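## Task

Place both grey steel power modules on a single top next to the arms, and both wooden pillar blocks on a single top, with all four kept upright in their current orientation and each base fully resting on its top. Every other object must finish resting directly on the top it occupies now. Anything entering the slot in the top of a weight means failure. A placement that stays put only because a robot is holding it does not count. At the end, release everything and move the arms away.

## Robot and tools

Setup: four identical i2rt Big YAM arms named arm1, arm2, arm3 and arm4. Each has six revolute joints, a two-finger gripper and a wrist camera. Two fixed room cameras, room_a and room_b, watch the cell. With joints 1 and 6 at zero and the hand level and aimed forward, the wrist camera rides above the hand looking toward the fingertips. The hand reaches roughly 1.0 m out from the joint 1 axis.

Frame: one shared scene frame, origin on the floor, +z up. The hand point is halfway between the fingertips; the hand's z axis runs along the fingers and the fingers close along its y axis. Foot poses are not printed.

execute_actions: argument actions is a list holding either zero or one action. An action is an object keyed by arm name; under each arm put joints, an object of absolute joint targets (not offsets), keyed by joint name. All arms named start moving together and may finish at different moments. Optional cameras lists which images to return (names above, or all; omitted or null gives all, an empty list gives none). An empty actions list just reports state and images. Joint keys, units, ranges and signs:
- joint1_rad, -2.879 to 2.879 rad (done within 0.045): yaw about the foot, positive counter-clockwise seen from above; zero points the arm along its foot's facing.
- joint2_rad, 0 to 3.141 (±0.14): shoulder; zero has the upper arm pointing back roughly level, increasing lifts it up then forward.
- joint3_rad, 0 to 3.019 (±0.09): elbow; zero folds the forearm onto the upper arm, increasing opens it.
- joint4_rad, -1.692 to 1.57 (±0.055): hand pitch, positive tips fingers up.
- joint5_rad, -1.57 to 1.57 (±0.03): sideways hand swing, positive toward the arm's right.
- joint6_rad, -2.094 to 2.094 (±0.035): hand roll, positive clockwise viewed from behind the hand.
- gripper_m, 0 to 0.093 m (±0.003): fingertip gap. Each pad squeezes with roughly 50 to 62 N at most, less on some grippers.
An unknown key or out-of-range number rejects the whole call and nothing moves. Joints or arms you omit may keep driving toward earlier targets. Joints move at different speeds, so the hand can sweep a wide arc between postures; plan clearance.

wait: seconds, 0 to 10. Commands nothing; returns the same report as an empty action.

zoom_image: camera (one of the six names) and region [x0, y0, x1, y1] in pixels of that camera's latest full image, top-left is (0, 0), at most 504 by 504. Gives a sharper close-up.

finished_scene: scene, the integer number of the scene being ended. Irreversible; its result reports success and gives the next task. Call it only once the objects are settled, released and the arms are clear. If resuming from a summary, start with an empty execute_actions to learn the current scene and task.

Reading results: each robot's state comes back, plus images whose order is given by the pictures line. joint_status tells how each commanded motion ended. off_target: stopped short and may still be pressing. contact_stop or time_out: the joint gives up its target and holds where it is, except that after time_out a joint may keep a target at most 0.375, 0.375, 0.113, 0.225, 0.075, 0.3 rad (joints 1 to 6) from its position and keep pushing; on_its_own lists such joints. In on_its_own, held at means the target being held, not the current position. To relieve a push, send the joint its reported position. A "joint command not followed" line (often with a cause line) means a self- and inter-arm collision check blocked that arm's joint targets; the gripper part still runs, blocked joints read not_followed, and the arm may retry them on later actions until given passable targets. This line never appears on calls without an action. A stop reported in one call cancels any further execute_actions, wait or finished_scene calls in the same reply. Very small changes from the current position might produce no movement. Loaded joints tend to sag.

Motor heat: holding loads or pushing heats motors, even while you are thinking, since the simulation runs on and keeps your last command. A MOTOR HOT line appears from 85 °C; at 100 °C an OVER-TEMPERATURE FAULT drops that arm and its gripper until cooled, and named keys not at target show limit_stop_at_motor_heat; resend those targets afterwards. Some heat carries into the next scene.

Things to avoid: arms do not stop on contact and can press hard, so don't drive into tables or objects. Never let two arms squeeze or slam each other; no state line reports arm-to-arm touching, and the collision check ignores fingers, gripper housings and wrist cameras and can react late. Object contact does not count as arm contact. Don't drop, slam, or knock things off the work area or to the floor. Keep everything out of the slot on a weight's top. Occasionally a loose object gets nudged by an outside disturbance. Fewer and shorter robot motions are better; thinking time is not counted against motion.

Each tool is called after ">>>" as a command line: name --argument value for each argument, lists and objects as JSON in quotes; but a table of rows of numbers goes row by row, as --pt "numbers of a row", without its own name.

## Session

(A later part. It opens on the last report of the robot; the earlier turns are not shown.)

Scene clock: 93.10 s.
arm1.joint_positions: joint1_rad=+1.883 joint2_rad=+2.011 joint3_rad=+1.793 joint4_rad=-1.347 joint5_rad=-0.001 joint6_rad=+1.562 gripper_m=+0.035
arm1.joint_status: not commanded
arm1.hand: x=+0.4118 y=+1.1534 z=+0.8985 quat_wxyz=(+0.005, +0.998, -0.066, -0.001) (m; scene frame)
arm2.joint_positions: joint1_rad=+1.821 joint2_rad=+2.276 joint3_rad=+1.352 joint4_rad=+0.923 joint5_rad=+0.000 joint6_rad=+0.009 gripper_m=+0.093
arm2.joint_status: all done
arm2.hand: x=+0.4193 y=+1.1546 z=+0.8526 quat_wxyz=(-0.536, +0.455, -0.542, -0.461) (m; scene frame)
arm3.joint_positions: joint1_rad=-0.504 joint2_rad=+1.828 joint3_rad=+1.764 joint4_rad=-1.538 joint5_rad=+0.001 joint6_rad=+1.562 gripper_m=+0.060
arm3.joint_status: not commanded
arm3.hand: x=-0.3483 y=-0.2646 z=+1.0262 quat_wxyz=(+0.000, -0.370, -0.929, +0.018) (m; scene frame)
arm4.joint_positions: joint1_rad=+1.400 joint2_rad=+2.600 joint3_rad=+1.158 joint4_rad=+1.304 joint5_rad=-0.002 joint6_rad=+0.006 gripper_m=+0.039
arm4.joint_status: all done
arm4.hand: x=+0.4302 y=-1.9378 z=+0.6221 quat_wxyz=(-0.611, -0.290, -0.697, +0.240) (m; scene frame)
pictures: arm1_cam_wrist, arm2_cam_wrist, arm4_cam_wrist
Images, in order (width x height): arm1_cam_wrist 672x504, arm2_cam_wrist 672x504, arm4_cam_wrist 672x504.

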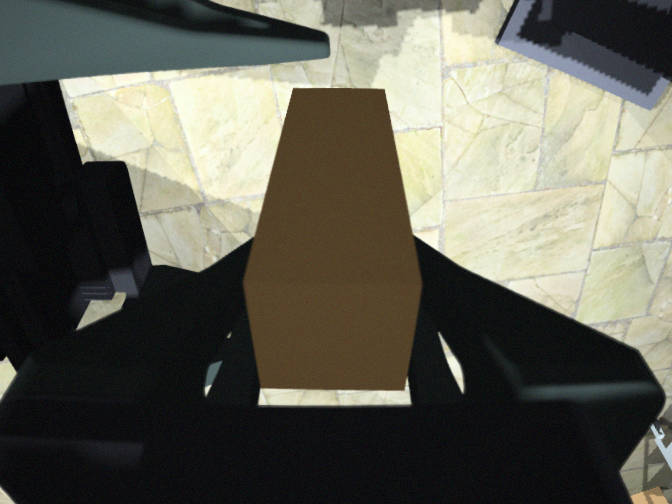

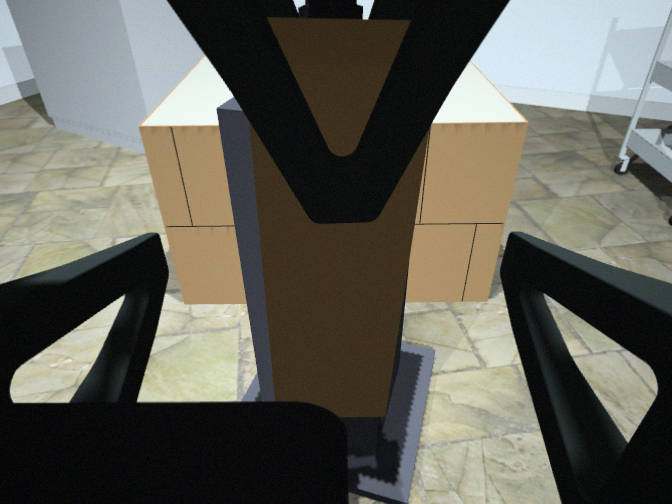

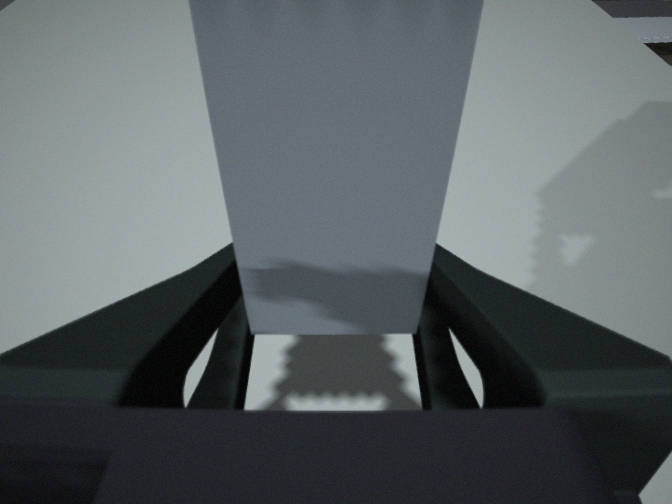

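>>> execute_actions --actions '[{"arm2":{"joints":{"gripper_m":0}},"arm4":{"joints":{"joint2_rad":2.74,"joint4_rad":1.47}}}]' --cameras '["arm1_cam_wrist"]'

>>> execute_actions --actions '[{"arm1":{"joints":{"gripper_m":0.048}}}]' --cameras '[]'

>>> execute_actions --actions '[{"arm1":{"joints":{"joint2_rad":1.6}}}]' --cameras '[]'

>>> execute_actions --actions '[{"arm2":{"joints":{"joint1_rad":-1.94}},"arm3":{"joints":{"joint2_rad":2.1,"joint3_rad":2.16,"joint4_rad":-1.6}}}]' --cameras '["arm2_cam_wrist","arm3_cam_wrist","arm4_cam_wrist"]'

Scene clock: 104.70 s.
arm1.joint_positions: joint1_rad=+1.883 joint2_rad=+2.011 joint3_rad=+1.793 joint4_rad=-1.347 joint5_rad=+0.000 joint6_rad=+1.564 gripper_m=+0.035
arm1.joint_status: not commanded
arm1.hand: x=+0.4117 y=+1.1535 z=+0.8985 quat_wxyz=(+0.004, +0.998, -0.067, -0.001) (m; scene frame)
arm2.joint_positions: joint1_rad=+1.821 joint2_rad=+2.276 joint3_rad=+1.352 joint4_rad=+0.923 joint5_rad=+0.000 joint6_rad=+0.009 gripper_m=+0.034
arm2.joint_status: gripper_m off_target (ended at +0.034, target +0.000)
arm2.hand: x=+0.4193 y=+1.1546 z=+0.8526 quat_wxyz=(-0.536, +0.455, -0.542, -0.461) (m; scene frame)
arm3.joint_positions: joint1_rad=-0.504 joint2_rad=+1.828 joint3_rad=+1.764 joint4_rad=-1.538 joint5_rad=+0.001 joint6_rad=+1.562 gripper_m=+0.060
arm3.joint_status: not commanded
arm3.hand: x=-0.3483 y=-0.2646 z=+1.0262 quat_wxyz=(+0.000, -0.370, -0.929, +0.018) (m; scene frame)
arm4.joint_positions: joint1_rad=+1.400 joint2_rad=+2.748 joint3_rad=+1.173 joint4_rad=+1.433 joint5_rad=-0.002 joint6_rad=+0.006 gripper_m=+0.039
arm4.joint_status: all done
arm4.hand: x=+0.4060 y=-1.9131 z=+0.5636 quat_wxyz=(-0.610, -0.290, -0.698, +0.239) (m; scene frame)
pictures: arm1_cam_wrist
Images, in order (width x height): arm1_cam_wrist 672x504.

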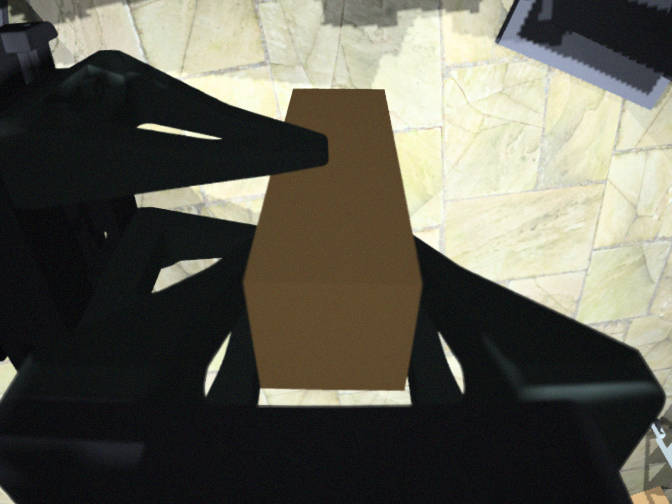

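Scene clock: 105.30 s.
arm1.joint_positions: joint1_rad=+1.883 joint2_rad=+2.011 joint3_rad=+1.793 joint4_rad=-1.347 joint5_rad=+0.000 joint6_rad=+1.564 gripper_m=+0.048
arm1.joint_status: all done
arm1.hand: x=+0.4117 y=+1.1535 z=+0.8985 quat_wxyz=(+0.004, +0.998, -0.067, -0.001) (m; scene frame)
arm2.joint_positions: joint1_rad=+1.821 joint2_rad=+2.276 joint3_rad=+1.352 joint4_rad=+0.920 joint5_rad=+0.000 joint6_rad=+0.009 gripper_m=+0.034
arm2.joint_status: not commanded
arm2.hand: x=+0.4193 y=+1.1546 z=+0.8520 quat_wxyz=(-0.535, +0.455, -0.543, -0.460) (m; scene frame)
arm3.joint_positions: joint1_rad=-0.504 joint2_rad=+1.828 joint3_rad=+1.764 joint4_rad=-1.538 joint5_rad=+0.001 joint6_rad=+1.562 gripper_m=+0.060
arm3.joint_status: not commanded
arm3.hand: x=-0.3483 y=-0.2646 z=+1.0262 quat_wxyz=(+0.000, -0.370, -0.929, +0.018) (m; scene frame)
arm4.joint_positions: joint1_rad=+1.400 joint2_rad=+2.748 joint3_rad=+1.173 joint4_rad=+1.433 joint5_rad=-0.002 joint6_rad=+0.006 gripper_m=+0.039
arm4.joint_status: not commanded
arm4.hand: x=+0.4060 y=-1.9131 z=+0.5636 quat_wxyz=(-0.610, -0.290, -0.698, +0.239) (m; scene frame)
pictures: none
No camera images: the call's "cameras" was empty. Leave "cameras" out to get every camera's image.

Scene clock: 106.90 s.
arm1.joint_positions: joint1_rad=+1.883 joint2_rad=+1.583 joint3_rad=+1.794 joint4_rad=-1.348 joint5_rad=+0.000 joint6_rad=+1.564 gripper_m=+0.048
arm1.joint_status: all done
arm1.hand: x=+0.4191 y=+1.2017 z=+1.1481 quat_wxyz=(+0.216, +0.974, -0.066, -0.017) (m; scene frame)
arm2.joint_positions: joint1_rad=+1.821 joint2_rad=+2.276 joint3_rad=+1.352 joint4_rad=+0.920 joint5_rad=+0.000 joint6_rad=+0.009 gripper_m=+0.034
arm2.joint_status: not commanded
arm2.hand: x=+0.4193 y=+1.1546 z=+0.8520 quat_wxyz=(-0.535, +0.455, -0.543, -0.460) (m; scene frame)
arm3.joint_positions: joint1_rad=-0.504 joint2_rad=+1.828 joint3_rad=+1.764 joint4_rad=-1.538 joint5_rad=+0.001 joint6_rad=+1.562 gripper_m=+0.060
arm3.joint_status: not commanded
arm3.hand: x=-0.3483 y=-0.2646 z=+1.0262 quat_wxyz=(+0.000, -0.370, -0.929, +0.018) (m; scene frame)
arm4.joint_positions: joint1_rad=+1.400 joint2_rad=+2.748 joint3_rad=+1.173 joint4_rad=+1.433 joint5_rad=-0.002 joint6_rad=+0.006 gripper_m=+0.039
arm4.joint_status: not commanded
arm4.hand: x=+0.4060 y=-1.9131 z=+0.5636 quat_wxyz=(-0.610, -0.290, -0.698, +0.239) (m; scene frame)
pictures: none
No camera images: the call's "cameras" was empty. Leave "cameras" out to get every camera's image.

Scene clock: 110.07 s.
arm1.joint_positions: joint1_rad=+1.883 joint2_rad=+1.583 joint3_rad=+1.794 joint4_rad=-1.348 joint5_rad=+0.000 joint6_rad=+1.564 gripper_m=+0.048
arm1.joint_status: not commanded
arm1.hand: x=+0.4191 y=+1.2017 z=+1.1481 quat_wxyz=(+0.216, +0.974, -0.066, -0.017) (m; scene frame)
arm2.joint_positions: joint1_rad=-1.949 joint2_rad=+2.276 joint3_rad=+1.367 joint4_rad=+0.918 joint5_rad=+0.002 joint6_rad=+0.009 gripper_m=+0.034
arm2.joint_status: all done
arm2.hand: x=-0.2787 y=-0.1922 z=+0.8601 quat_wxyz=(-0.272, -0.651, -0.265, +0.657) (m; scene frame)
arm3.joint_positions: joint1_rad=-0.504 joint2_rad=+2.113 joint3_rad=+2.114 joint4_rad=-1.592 joint5_rad=+0.001 joint6_rad=+1.563 gripper_m=+0.060
arm3.joint_status: all done
arm3.hand: x=-0.2819 y=-0.1965 z=+0.9909 quat_wxyz=(-0.002, -0.371, -0.929, +0.013) (m; scene frame)
arm4.joint_positions: joint1_rad=+1.400 joint2_rad=+2.748 joint3_rad=+1.173 joint4_rad=+1.433 joint5_rad=-0.002 joint6_rad=+0.006 gripper_m=+0.039
arm4.joint_status: not commanded
arm4.hand: x=+0.4060 y=-1.9131 z=+0.5636 quat_wxyz=(-0.610, -0.290, -0.698, +0.239) (m; scene frame)
pictures: arm2_cam_wrist, arm3_cam_wrist, arm4_cam_wrist
Images, in order (width x height): arm2_cam_wrist 672x504, arm3_cam_wrist 672x504, arm4_cam_wrist 672x504.

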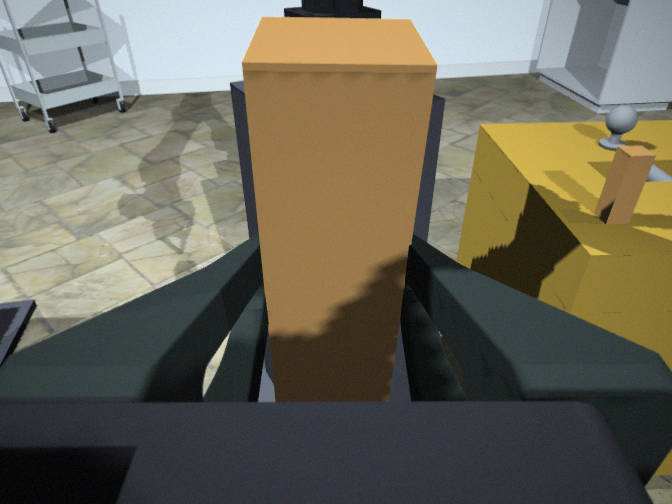

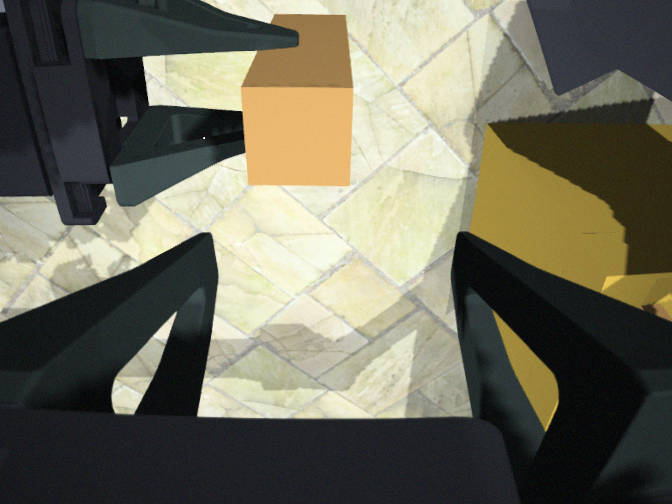

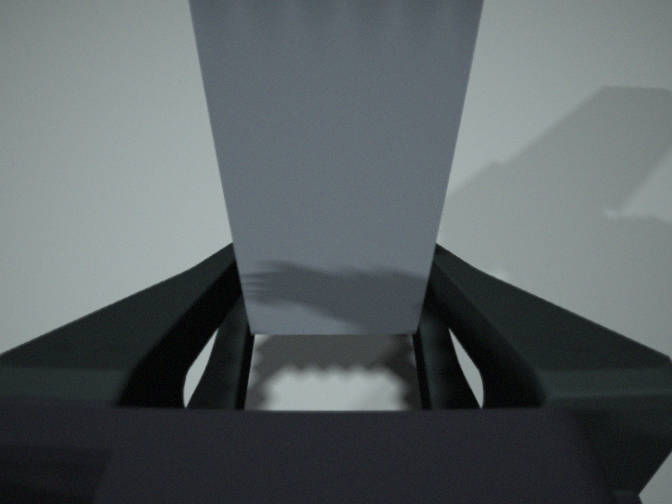

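>>> execute_actions --actions '[{"arm3":{"joints":{"joint1_rad":-0.53,"joint2_rad":2.155,"joint3_rad":2.05,"joint4_rad":-1.455}},"arm4":{"joints":{"joint2_rad":2.82,"joint4_rad":1.52}}}]' --cameras '["arm3_cam_wrist","arm4_cam_wrist"]'

Scene clock: 118.67 s.
arm1.joint_positions: joint1_rad=+1.883 joint2_rad=+1.583 joint3_rad=+1.794 joint4_rad=-1.348 joint5_rad=+0.000 joint6_rad=+1.564 gripper_m=+0.048
arm1.joint_status: not commanded
arm1.hand: x=+0.4191 y=+1.2017 z=+1.1481 quat_wxyz=(+0.216, +0.974, -0.066, -0.017) (m; scene frame)
arm2.joint_positions: joint1_rad=-1.949 joint2_rad=+2.276 joint3_rad=+1.367 joint4_rad=+0.918 joint5_rad=+0.002 joint6_rad=+0.009 gripper_m=+0.034
arm2.joint_status: not commanded
arm2.hand: x=-0.2787 y=-0.1922 z=+0.8601 quat_wxyz=(-0.272, -0.651, -0.265, +0.657) (m; scene frame)
arm3.joint_positions: joint1_rad=-0.521 joint2_rad=+2.149 joint3_rad=+2.041 joint4_rad=-1.468 joint5_rad=+0.001 joint6_rad=+1.563 gripper_m=+0.060
arm3.joint_status: all done
arm3.hand: x=-0.2653 y=-0.1963 z=+0.9405 quat_wxyz=(-0.005, -0.379, -0.925, +0.005) (m; scene frame)
arm4.joint_positions: joint1_rad=+1.400 joint2_rad=+2.813 joint3_rad=+1.173 joint4_rad=+1.484 joint5_rad=-0.002 joint6_rad=+0.006 gripper_m=+0.039
arm4.joint_status: all done
arm4.hand: x=+0.3914 y=-1.8984 z=+0.5366 quat_wxyz=(-0.605, -0.292, -0.702, +0.238) (m; scene frame)
pictures: arm3_cam_wrist, arm4_cam_wrist
Images, in order (width x height): arm3_cam_wrist 672x504, arm4_cam_wrist 672x504.

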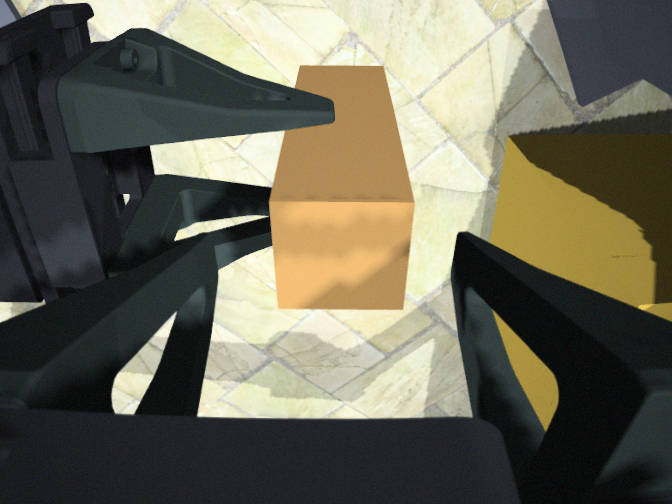

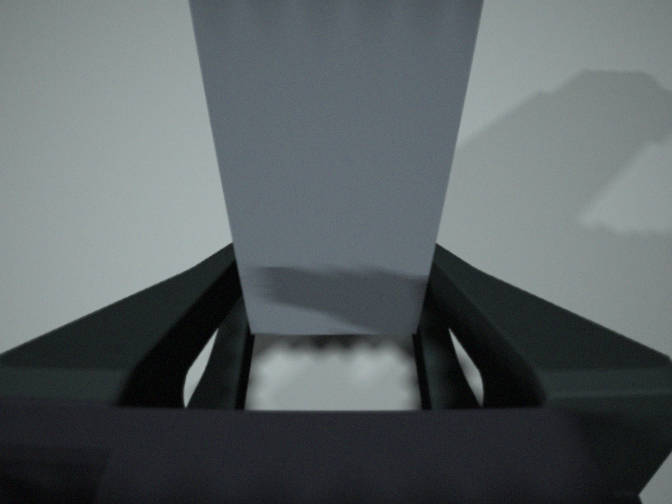

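>>> execute_actions --actions '[{"arm3":{"joints":{"joint3_rad":1.965,"joint4_rad":-1.365}},"arm4":{"joints":{"joint2_rad":2.87,"joint3_rad":1.24}}}]' --cameras '[]'

>>> execute_actions --actions '[{"arm3":{"joints":{"gripper_m":0}}}]' --cameras '["arm3_cam_wrist","arm4_cam_wrist"]'

Scene clock: 123.23 s.
arm1.joint_positions: joint1_rad=+1.883 joint2_rad=+1.583 joint3_rad=+1.794 joint4_rad=-1.348 joint5_rad=+0.000 joint6_rad=+1.564 gripper_m=+0.048
arm1.joint_status: not commanded
arm1.hand: x=+0.4191 y=+1.2017 z=+1.1481 quat_wxyz=(+0.216, +0.974, -0.066, -0.017) (m; scene frame)
arm2.joint_positions: joint1_rad=-1.949 joint2_rad=+2.276 joint3_rad=+1.367 joint4_rad=+0.918 joint5_rad=+0.002 joint6_rad=+0.009 gripper_m=+0.034
arm2.joint_status: not commanded
arm2.hand: x=-0.2787 y=-0.1922 z=+0.8601 quat_wxyz=(-0.272, -0.651, -0.265, +0.657) (m; scene frame)
arm3.joint_positions: joint1_rad=-0.521 joint2_rad=+2.151 joint3_rad=+1.955 joint4_rad=-1.378 joint5_rad=+0.001 joint6_rad=+1.563 gripper_m=+0.060
arm3.joint_status: all done
arm3.hand: x=-0.2679 y=-0.1995 z=+0.9070 quat_wxyz=(-0.005, -0.379, -0.925, +0.004) (m; scene frame)
arm4.joint_positions: joint1_rad=+1.400 joint2_rad=+2.836 joint3_rad=+1.229 joint4_rad=+1.494 joint5_rad=-0.001 joint6_rad=+0.001 gripper_m=+0.039
arm4.joint_status: all done
arm4.hand: x=+0.4024 y=-1.9093 z=+0.5376 quat_wxyz=(-0.619, -0.285, -0.689, +0.245) (m; scene frame)
pictures: none
No camera images: the call's "cameras" was empty. Leave "cameras" out to get every camera's image.

Scene clock: 123.87 s.
arm1.joint_positions: joint1_rad=+1.883 joint2_rad=+1.583 joint3_rad=+1.794 joint4_rad=-1.348 joint5_rad=+0.000 joint6_rad=+1.564 gripper_m=+0.048
arm1.joint_status: not commanded
arm1.hand: x=+0.4191 y=+1.2017 z=+1.1481 quat_wxyz=(+0.216, +0.974, -0.066, -0.017) (m; scene frame)
arm2.joint_positions: joint1_rad=-1.949 joint2_rad=+2.276 joint3_rad=+1.367 joint4_rad=+0.915 joint5_rad=+0.002 joint6_rad=+0.009 gripper_m=+0.034
arm2.joint_status: not commanded
arm2.hand: x=-0.2787 y=-0.1922 z=+0.8594 quat_wxyz=(-0.271, -0.652, -0.266, +0.656) (m; scene frame)
arm3.joint_positions: joint1_rad=-0.521 joint2_rad=+2.151 joint3_rad=+1.955 joint4_rad=-1.375 joint5_rad=+0.001 joint6_rad=+1.563 gripper_m=+0.034
arm3.joint_status: gripper_m off_target (ended at +0.034, target +0.000)
arm3.hand: x=-0.2673 y=-0.1989 z=+0.9070 quat_wxyz=(-0.006, -0.379, -0.925, +0.003) (m; scene frame)
arm4.joint_positions: joint1_rad=+1.400 joint2_rad=+2.836 joint3_rad=+1.229 joint4_rad=+1.494 joint5_rad=-0.001 joint6_rad=+0.001 gripper_m=+0.039
arm4.joint_status: not commanded
arm4.hand: x=+0.4024 y=-1.9093 z=+0.5376 quat_wxyz=(-0.619, -0.285, -0.689, +0.245) (m; scene frame)
pictures: arm3_cam_wrist, arm4_cam_wrist
Images, in order (width x height): arm3_cam_wrist 672x504, arm4_cam_wrist 672x504.

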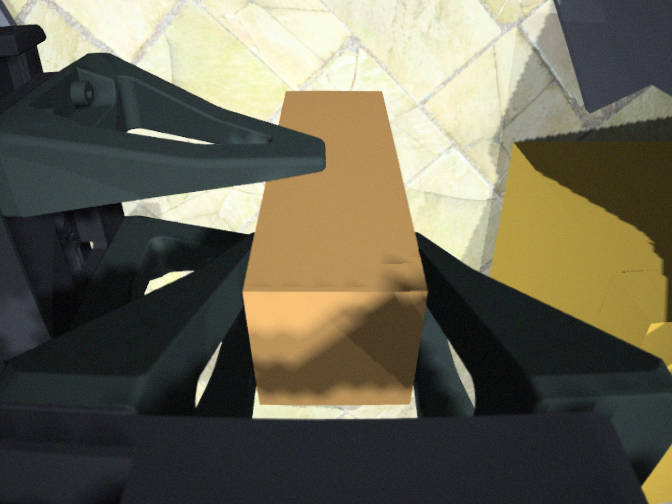

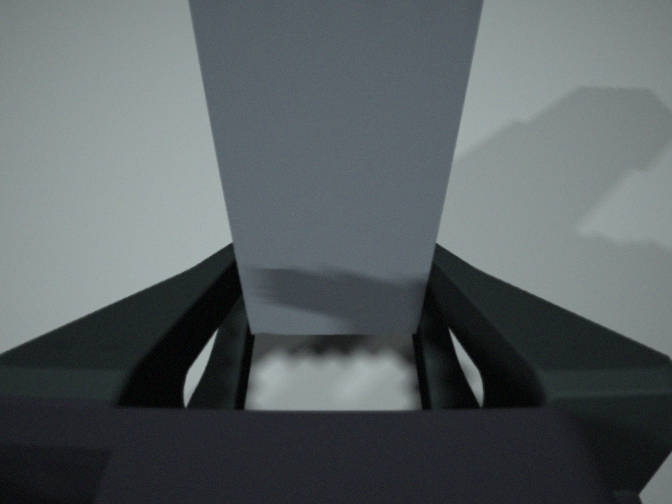

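>>> execute_actions --actions '[{"arm2":{"joints":{"gripper_m":0.093}},"arm4":{"joints":{"joint2_rad":2.83,"joint4_rad":1.42}}}]' --cameras '[]'

>>> execute_actions --actions '[{"arm2":{"joints":{"joint2_rad":2.0,"joint3_rad":0.75,"joint4_rad":1.2}}}]' --cameras '[]'

>>> execute_actions --actions '[{"arm3":{"joints":{"joint1_rad":0.88}}}]' --cameras '[]'

>>> execute_actions --actions '[{"arm3":{"joints":{"joint2_rad":2.345,"joint3_rad":1.7,"joint4_rad":-0.89}}}]' --cameras '["arm3_cam_wrist","arm4_cam_wrist","room_b"]'

>>> zoom_image --camera "room_b" --region '[240,240,360,330]'

Scene clock: 133.70 s.
arm1.joint_positions: joint1_rad=+1.883 joint2_rad=+1.583 joint3_rad=+1.794 joint4_rad=-1.348 joint5_rad=+0.000 joint6_rad=+1.564 gripper_m=+0.048
arm1.joint_status: not commanded
arm1.hand: x=+0.4191 y=+1.2017 z=+1.1481 quat_wxyz=(+0.216, +0.974, -0.066, -0.017) (m; scene frame)
arm2.joint_positions: joint1_rad=-1.949 joint2_rad=+2.276 joint3_rad=+1.367 joint4_rad=+0.915 joint5_rad=+0.002 joint6_rad=+0.009 gripper_m=+0.093
arm2.joint_status: all done
arm2.hand: x=-0.2787 y=-0.1922 z=+0.8594 quat_wxyz=(-0.271, -0.652, -0.266, +0.656) (m; scene frame)
arm3.joint_positions: joint1_rad=-0.521 joint2_rad=+2.151 joint3_rad=+1.955 joint4_rad=-1.375 joint5_rad=+0.001 joint6_rad=+1.564 gripper_m=+0.034
arm3.joint_status: not commanded
arm3.hand: x=-0.2673 y=-0.1989 z=+0.9070 quat_wxyz=(-0.006, -0.379, -0.925, +0.003) (m; scene frame)
arm4.joint_positions: joint1_rad=+1.400 joint2_rad=+2.823 joint3_rad=+1.229 joint4_rad=+1.451 joint5_rad=-0.001 joint6_rad=-0.009 gripper_m=+0.039
arm4.joint_status: all done
arm4.hand: x=+0.4048 y=-1.9116 z=+0.5350 quat_wxyz=(-0.608, -0.285, -0.700, +0.244) (m; scene frame)
pictures: none
No camera images: the call's "cameras" was empty. Leave "cameras" out to get every camera's image.

Scene clock: 135.00 s.
arm1.joint_positions: joint1_rad=+1.883 joint2_rad=+1.583 joint3_rad=+1.794 joint4_rad=-1.348 joint5_rad=+0.000 joint6_rad=+1.564 gripper_m=+0.048
arm1.joint_status: not commanded
arm1.hand: x=+0.4191 y=+1.2017 z=+1.1481 quat_wxyz=(+0.216, +0.974, -0.066, -0.017) (m; scene frame)
arm2.joint_positions: joint1_rad=-1.949 joint2_rad=+2.015 joint3_rad=+0.747 joint4_rad=+1.192 joint5_rad=+0.002 joint6_rad=+0.009 gripper_m=+0.093
arm2.joint_status: all done
arm2.hand: x=-0.1403 y=-0.0552 z=+0.8442 quat_wxyz=(-0.260, -0.679, -0.276, +0.629) (m; scene frame)
arm3.joint_positions: joint1_rad=-0.521 joint2_rad=+2.151 joint3_rad=+1.955 joint4_rad=-1.375 joint5_rad=+0.001 joint6_rad=+1.564 gripper_m=+0.034
arm3.joint_status: not commanded
arm3.hand: x=-0.2673 y=-0.1989 z=+0.9070 quat_wxyz=(-0.006, -0.379, -0.925, +0.003) (m; scene frame)
arm4.joint_positions: joint1_rad=+1.400 joint2_rad=+2.823 joint3_rad=+1.229 joint4_rad=+1.451 joint5_rad=-0.001 joint6_rad=-0.009 gripper_m=+0.039
arm4.joint_status: not commanded
arm4.hand: x=+0.4048 y=-1.9116 z=+0.5350 quat_wxyz=(-0.608, -0.285, -0.700, +0.244) (m; scene frame)
pictures: none
No camera images: the call's "cameras" was empty. Leave "cameras" out to get every camera's image.

Scene clock: 136.77 s.
arm1.joint_positions: joint1_rad=+1.883 joint2_rad=+1.583 joint3_rad=+1.794 joint4_rad=-1.348 joint5_rad=+0.000 joint6_rad=+1.564 gripper_m=+0.048
arm1.joint_status: not commanded
arm1.hand: x=+0.4191 y=+1.2017 z=+1.1481 quat_wxyz=(+0.216, +0.974, -0.066, -0.017) (m; scene frame)
arm2.joint_positions: joint1_rad=-1.949 joint2_rad=+2.015 joint3_rad=+0.747 joint4_rad=+1.192 joint5_rad=+0.002 joint6_rad=+0.009 gripper_m=+0.093
arm2.joint_status: not commanded
arm2.hand: x=-0.1403 y=-0.0552 z=+0.8442 quat_wxyz=(-0.260, -0.679, -0.276, +0.629) (m; scene frame)
arm3.joint_positions: joint1_rad=+0.890 joint2_rad=+2.153 joint3_rad=+1.955 joint4_rad=-1.362 joint5_rad=-0.003 joint6_rad=+1.564 gripper_m=+0.034
arm3.joint_status: all done
arm3.hand: x=-1.1237 y=-0.1282 z=+0.8978 quat_wxyz=(+0.001, +0.311, -0.950, +0.001) (m; scene frame)
arm4.joint_positions: joint1_rad=+1.400 joint2_rad=+2.823 joint3_rad=+1.229 joint4_rad=+1.451 joint5_rad=-0.001 joint6_rad=-0.009 gripper_m=+0.039
arm4.joint_status: not commanded
arm4.hand: x=+0.4048 y=-1.9116 z=+0.5350 quat_wxyz=(-0.608, -0.285, -0.700, +0.244) (m; scene frame)
pictures: none
No camera images: the call's "cameras" was empty. Leave "cameras" out to get every camera's image.

Scene clock: 137.93 s.
arm1.joint_positions: joint1_rad=+1.883 joint2_rad=+1.583 joint3_rad=+1.794 joint4_rad=-1.348 joint5_rad=+0.000 joint6_rad=+1.564 gripper_m=+0.048
arm1.joint_status: not commanded
arm1.hand: x=+0.4191 y=+1.2017 z=+1.1481 quat_wxyz=(+0.216, +0.974, -0.066, -0.017) (m; scene frame)
arm2.joint_positions: joint1_rad=-1.949 joint2_rad=+2.015 joint3_rad=+0.747 joint4_rad=+1.192 joint5_rad=+0.002 joint6_rad=+0.009 gripper_m=+0.093
arm2.joint_status: not commanded
arm2.hand: x=-0.1403 y=-0.0552 z=+0.8442 quat_wxyz=(-0.260, -0.679, -0.276, +0.629) (m; scene frame)
arm3.joint_positions: joint1_rad=+0.889 joint2_rad=+2.370 joint3_rad=+1.677 joint4_rad=-0.902 joint5_rad=-0.002 joint6_rad=+1.564 gripper_m=+0.034
arm3.joint_status: all done
arm3.hand: x=-1.1002 y=-0.1587 z=+0.6657 quat_wxyz=(-0.005, +0.310, -0.950, +0.018) (m; scene frame)
arm4.joint_positions: joint1_rad=+1.400 joint2_rad=+2.823 joint3_rad=+1.229 joint4_rad=+1.451 joint5_rad=-0.001 joint6_rad=-0.009 gripper_m=+0.039
arm4.joint_status: not commanded
arm4.hand: x=+0.4048 y=-1.9116 z=+0.5350 quat_wxyz=(-0.608, -0.285, -0.700, +0.244) (m; scene frame)
pictures: arm3_cam_wrist, arm4_cam_wrist, room_b
Images, in order (width x height): arm3_cam_wrist 672x504, arm4_cam_wrist 672x504, room_b 672x504.

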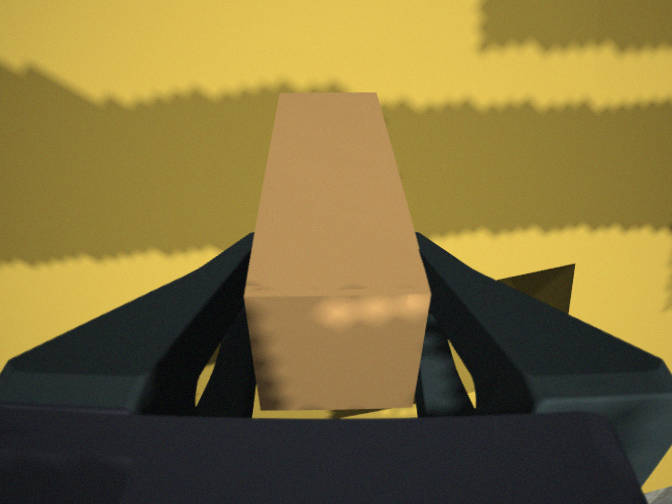

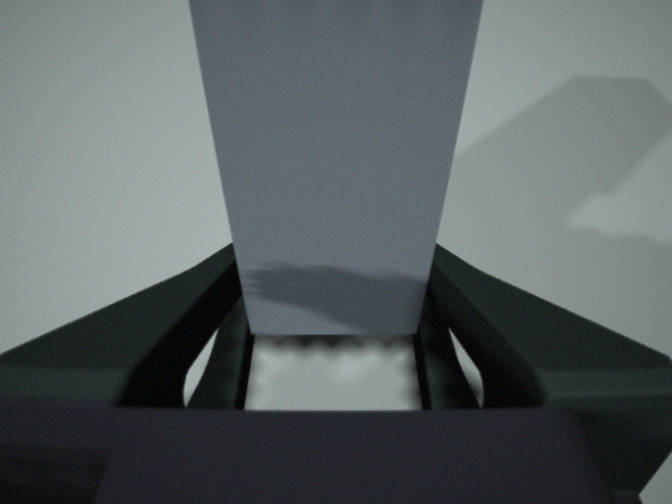

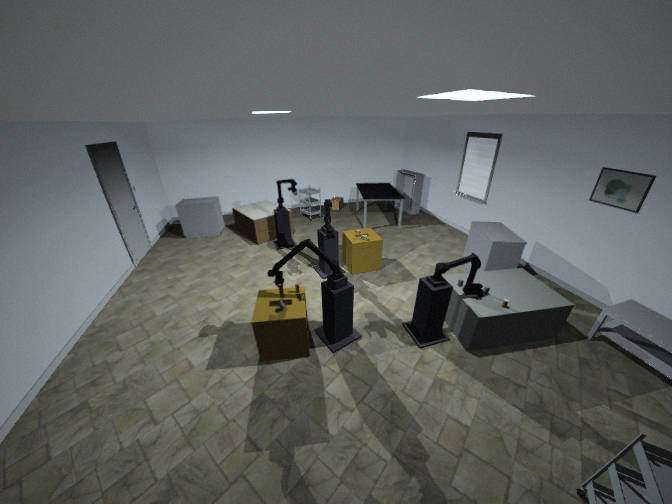

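Region (240, 240, 360, 330) of room_b's 672x504 image, scaled by 4.200, with more detail than that image has; it fills the top 378 rows of this view, and the rest is white.

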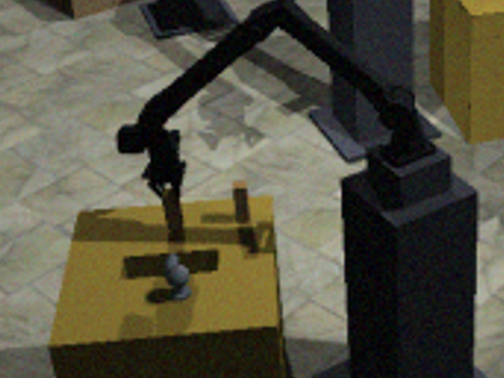

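>>> execute_actions --actions '[{"arm3":{"joints":{"joint2_rad":2.405}},"arm4":{"joints":{"joint2_rad":2.8,"joint4_rad":1.37}}}]' --cameras '["arm3_cam_wrist","arm4_cam_wrist"]'

Scene clock: 141.97 s.
arm1.joint_positions: joint1_rad=+1.883 joint2_rad=+1.583 joint3_rad=+1.794 joint4_rad=-1.348 joint5_rad=+0.000 joint6_rad=+1.564 gripper_m=+0.048
arm1.joint_status: not commanded
arm1.hand: x=+0.4191 y=+1.2017 z=+1.1481 quat_wxyz=(+0.216, +0.974, -0.066, -0.017) (m; scene frame)
arm2.joint_positions: joint1_rad=-1.949 joint2_rad=+2.015 joint3_rad=+0.747 joint4_rad=+1.192 joint5_rad=+0.002 joint6_rad=+0.009 gripper_m=+0.093
arm2.joint_status: not commanded
arm2.hand: x=-0.1403 y=-0.0552 z=+0.8442 quat_wxyz=(-0.260, -0.679, -0.276, +0.629) (m; scene frame)
arm3.joint_positions: joint1_rad=+0.888 joint2_rad=+2.385 joint3_rad=+1.677 joint4_rad=-0.900 joint5_rad=-0.001 joint6_rad=+1.564 gripper_m=+0.034
arm3.joint_status: all done
arm3.hand: x=-1.0980 y=-0.1610 z=+0.6571 quat_wxyz=(-0.007, +0.310, -0.950, +0.023) (m; scene frame)
arm4.joint_positions: joint1_rad=+1.400 joint2_rad=+2.804 joint3_rad=+1.229 joint4_rad=+1.394 joint5_rad=-0.001 joint6_rad=-0.010 gripper_m=+0.039
arm4.joint_status: all done
arm4.hand: x=+0.4080 y=-1.9148 z=+0.5329 quat_wxyz=(-0.594, -0.290, -0.711, +0.239) (m; scene frame)
pictures: arm3_cam_wrist, arm4_cam_wrist
Images, in order (width x height): arm3_cam_wrist 672x504, arm4_cam_wrist 672x504.

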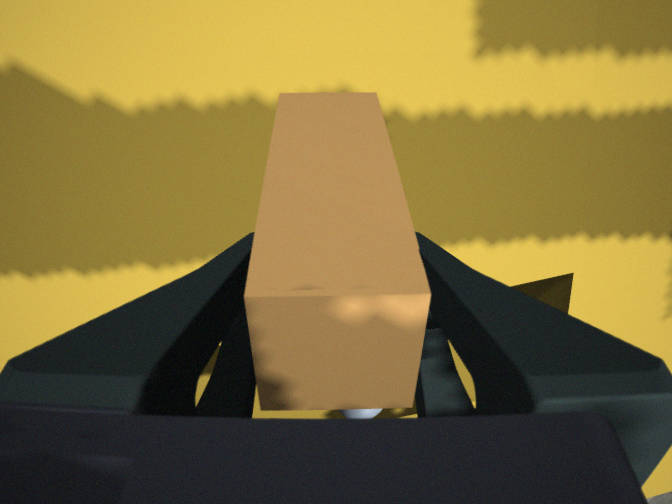

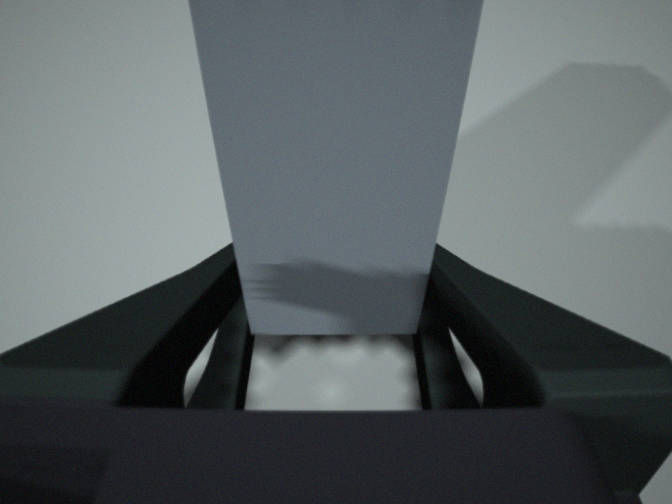

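>>> execute_actions --actions '[{"arm3":{"joints":{"joint2_rad":2.435,"joint4_rad":-0.84}},"arm4":{"joints":{"gripper_m":0.093}}}]' --cameras '["arm4_cam_wrist"]'

>>> execute_actions --actions '[{"arm3":{"joints":{"joint2_rad":2.46}},"arm4":{"joints":{"joint2_rad":2.2,"joint3_rad":0.7}}}]' --cameras '["arm3_cam_wrist"]'

Scene clock: 148.73 s.
arm1.joint_positions: joint1_rad=+1.883 joint2_rad=+1.583 joint3_rad=+1.794 joint4_rad=-1.348 joint5_rad=+0.000 joint6_rad=+1.564 gripper_m=+0.048
arm1.joint_status: not commanded
arm1.hand: x=+0.4191 y=+1.2017 z=+1.1481 quat_wxyz=(+0.216, +0.974, -0.066, -0.017) (m; scene frame)
arm2.joint_positions: joint1_rad=-1.949 joint2_rad=+2.015 joint3_rad=+0.747 joint4_rad=+1.192 joint5_rad=+0.002 joint6_rad=+0.009 gripper_m=+0.093
arm2.joint_status: not commanded
arm2.hand: x=-0.1403 y=-0.0552 z=+0.8442 quat_wxyz=(-0.260, -0.679, -0.276, +0.629) (m; scene frame)
arm3.joint_positions: joint1_rad=+0.888 joint2_rad=+2.385 joint3_rad=+1.677 joint4_rad=-0.870 joint5_rad=-0.001 joint6_rad=+1.564 gripper_m=+0.034
arm3.joint_status: all done
arm3.hand: x=-1.1022 y=-0.1553 z=+0.6564 quat_wxyz=(-0.003, +0.310, -0.951, +0.009) (m; scene frame)
arm4.joint_positions: joint1_rad=+1.400 joint2_rad=+2.804 joint3_rad=+1.230 joint4_rad=+1.394 joint5_rad=-0.001 joint6_rad=-0.010 gripper_m=+0.093
arm4.joint_status: all done
arm4.hand: x=+0.4083 y=-1.9150 z=+0.5331 quat_wxyz=(-0.595, -0.289, -0.711, +0.239) (m; scene frame)
pictures: arm4_cam_wrist
Images, in order (width x height): arm4_cam_wrist 672x504.

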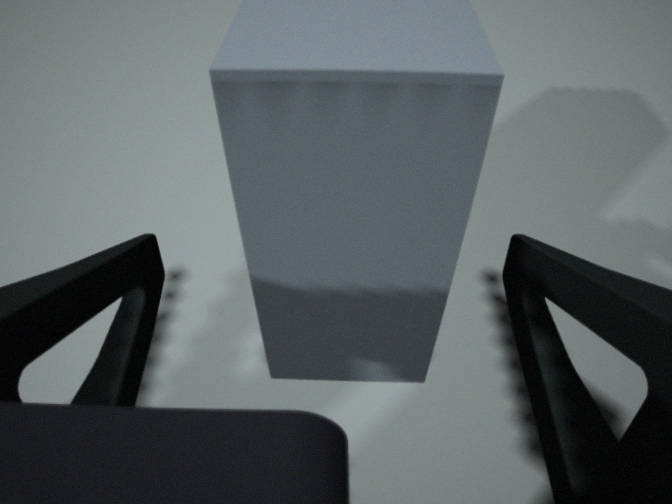

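Scene clock: 150.00 s.
arm1.joint_positions: joint1_rad=+1.883 joint2_rad=+1.583 joint3_rad=+1.794 joint4_rad=-1.348 joint5_rad=+0.000 joint6_rad=+1.564 gripper_m=+0.048
arm1.joint_status: not commanded
arm1.hand: x=+0.4191 y=+1.2017 z=+1.1481 quat_wxyz=(+0.216, +0.974, -0.066, -0.017) (m; scene frame)
arm2.joint_positions: joint1_rad=-1.949 joint2_rad=+2.015 joint3_rad=+0.747 joint4_rad=+1.192 joint5_rad=+0.002 joint6_rad=+0.009 gripper_m=+0.093
arm2.joint_status: not commanded
arm2.hand: x=-0.1403 y=-0.0552 z=+0.8442 quat_wxyz=(-0.260, -0.679, -0.276, +0.629) (m; scene frame)
arm3.joint_positions: joint1_rad=+0.888 joint2_rad=+2.387 joint3_rad=+1.677 joint4_rad=-0.870 joint5_rad=-0.001 joint6_rad=+1.564 gripper_m=+0.034
arm3.joint_status: all done
arm3.hand: x=-1.1020 y=-0.1556 z=+0.6557 quat_wxyz=(-0.003, +0.310, -0.951, +0.010) (m; scene frame)
arm4.joint_positions: joint1_rad=+1.400 joint2_rad=+2.192 joint3_rad=+0.705 joint4_rad=+1.385 joint5_rad=-0.001 joint6_rad=-0.009 gripper_m=+0.093
arm4.joint_status: all done
arm4.hand: x=+0.3573 y=-1.8697 z=+0.7607 quat_wxyz=(-0.622, -0.280, -0.687, +0.250) (m; scene frame)
pictures: arm3_cam_wrist
Images, in order (width x height): arm3_cam_wrist 672x504.

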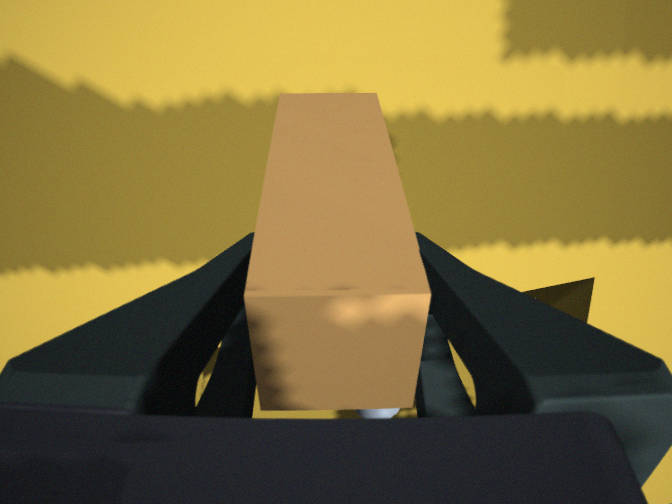

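>>> execute_actions --actions '[{"arm3":{"joints":{"joint2_rad":2.385,"joint4_rad":-0.87,"gripper_m":0.093}}}]' --cameras '[]'

>>> execute_actions --actions '[{"arm3":{"joints":{"joint2_rad":2.0,"joint4_rad":-1.25}}}]' --cameras '["room_b"]'

>>> zoom_image --camera "room_b" --region '[240,220,540,340]'

Scene clock: 161.37 s.
arm1.joint_positions: joint1_rad=+1.883 joint2_rad=+1.583 joint3_rad=+1.794 joint4_rad=-1.348 joint5_rad=+0.000 joint6_rad=+1.564 gripper_m=+0.048
arm1.joint_status: not commanded
arm1.hand: x=+0.4191 y=+1.2017 z=+1.1481 quat_wxyz=(+0.216, +0.974, -0.066, -0.017) (m; scene frame)
arm2.joint_positions: joint1_rad=-1.949 joint2_rad=+2.015 joint3_rad=+0.747 joint4_rad=+1.192 joint5_rad=+0.002 joint6_rad=+0.009 gripper_m=+0.093
arm2.joint_status: not commanded
arm2.hand: x=-0.1403 y=-0.0552 z=+0.8442 quat_wxyz=(-0.260, -0.679, -0.276, +0.629) (m; scene frame)
arm3.joint_positions: joint1_rad=+0.888 joint2_rad=+2.387 joint3_rad=+1.677 joint4_rad=-0.871 joint5_rad=-0.001 joint6_rad=+1.564 gripper_m=+0.093
arm3.joint_status: all done
arm3.hand: x=-1.1018 y=-0.1557 z=+0.6557 quat_wxyz=(-0.004, +0.310, -0.951, +0.010) (m; scene frame)
arm4.joint_positions: joint1_rad=+1.400 joint2_rad=+2.192 joint3_rad=+0.705 joint4_rad=+1.385 joint5_rad=-0.001 joint6_rad=-0.009 gripper_m=+0.093
arm4.joint_status: not commanded
arm4.hand: x=+0.3573 y=-1.8697 z=+0.7607 quat_wxyz=(-0.622, -0.280, -0.687, +0.250) (m; scene frame)
pictures: none
No camera images: the call's "cameras" was empty. Leave "cameras" out to get every camera's image.

Scene clock: 162.80 s.
arm1.joint_positions: joint1_rad=+1.883 joint2_rad=+1.583 joint3_rad=+1.794 joint4_rad=-1.348 joint5_rad=+0.000 joint6_rad=+1.564 gripper_m=+0.048
arm1.joint_status: not commanded
arm1.hand: x=+0.4191 y=+1.2017 z=+1.1481 quat_wxyz=(+0.216, +0.974, -0.066, -0.017) (m; scene frame)
arm2.joint_positions: joint1_rad=-1.949 joint2_rad=+2.015 joint3_rad=+0.747 joint4_rad=+1.192 joint5_rad=+0.002 joint6_rad=+0.009 gripper_m=+0.093
arm2.joint_status: not commanded
arm2.hand: x=-0.1403 y=-0.0552 z=+0.8442 quat_wxyz=(-0.260, -0.679, -0.276, +0.629) (m; scene frame)
arm3.joint_positions: joint1_rad=+0.888 joint2_rad=+1.993 joint3_rad=+1.690 joint4_rad=-1.238 joint5_rad=-0.001 joint6_rad=+1.564 gripper_m=+0.093
arm3.joint_status: all done
arm3.hand: x=-1.0915 y=-0.1704 z=+0.8983 quat_wxyz=(+0.002, +0.310, -0.951, -0.008) (m; scene frame)
arm4.joint_positions: joint1_rad=+1.400 joint2_rad=+2.192 joint3_rad=+0.705 joint4_rad=+1.385 joint5_rad=-0.001 joint6_rad=-0.009 gripper_m=+0.093
arm4.joint_status: not commanded
arm4.hand: x=+0.3573 y=-1.8697 z=+0.7607 quat_wxyz=(-0.622, -0.280, -0.687, +0.250) (m; scene frame)
pictures: room_b
Images, in order (width x height): room_b 672x504.

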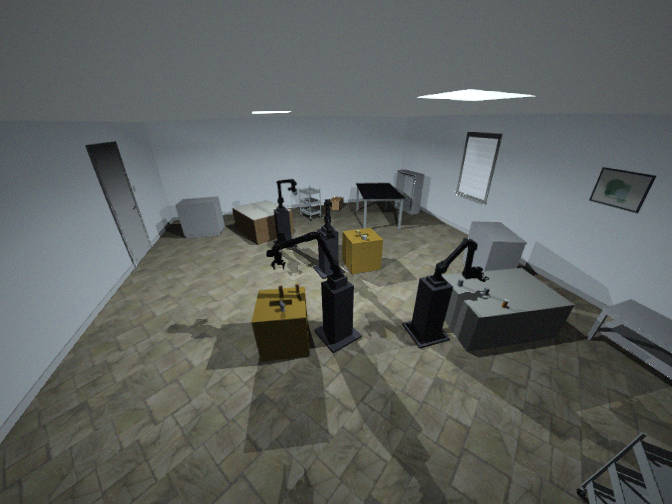

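Region (240, 220, 540, 340) of room_b's 672x504 image, scaled by 1.680, with more detail than that image has; it fills the top 202 rows of this view, and the rest is white.

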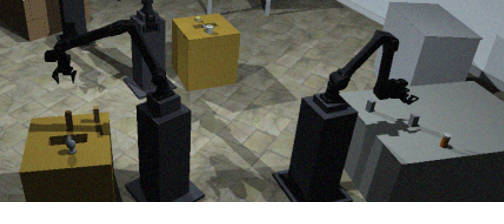

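>>> finished_scene --scene 2

The scene is finished: the task was done.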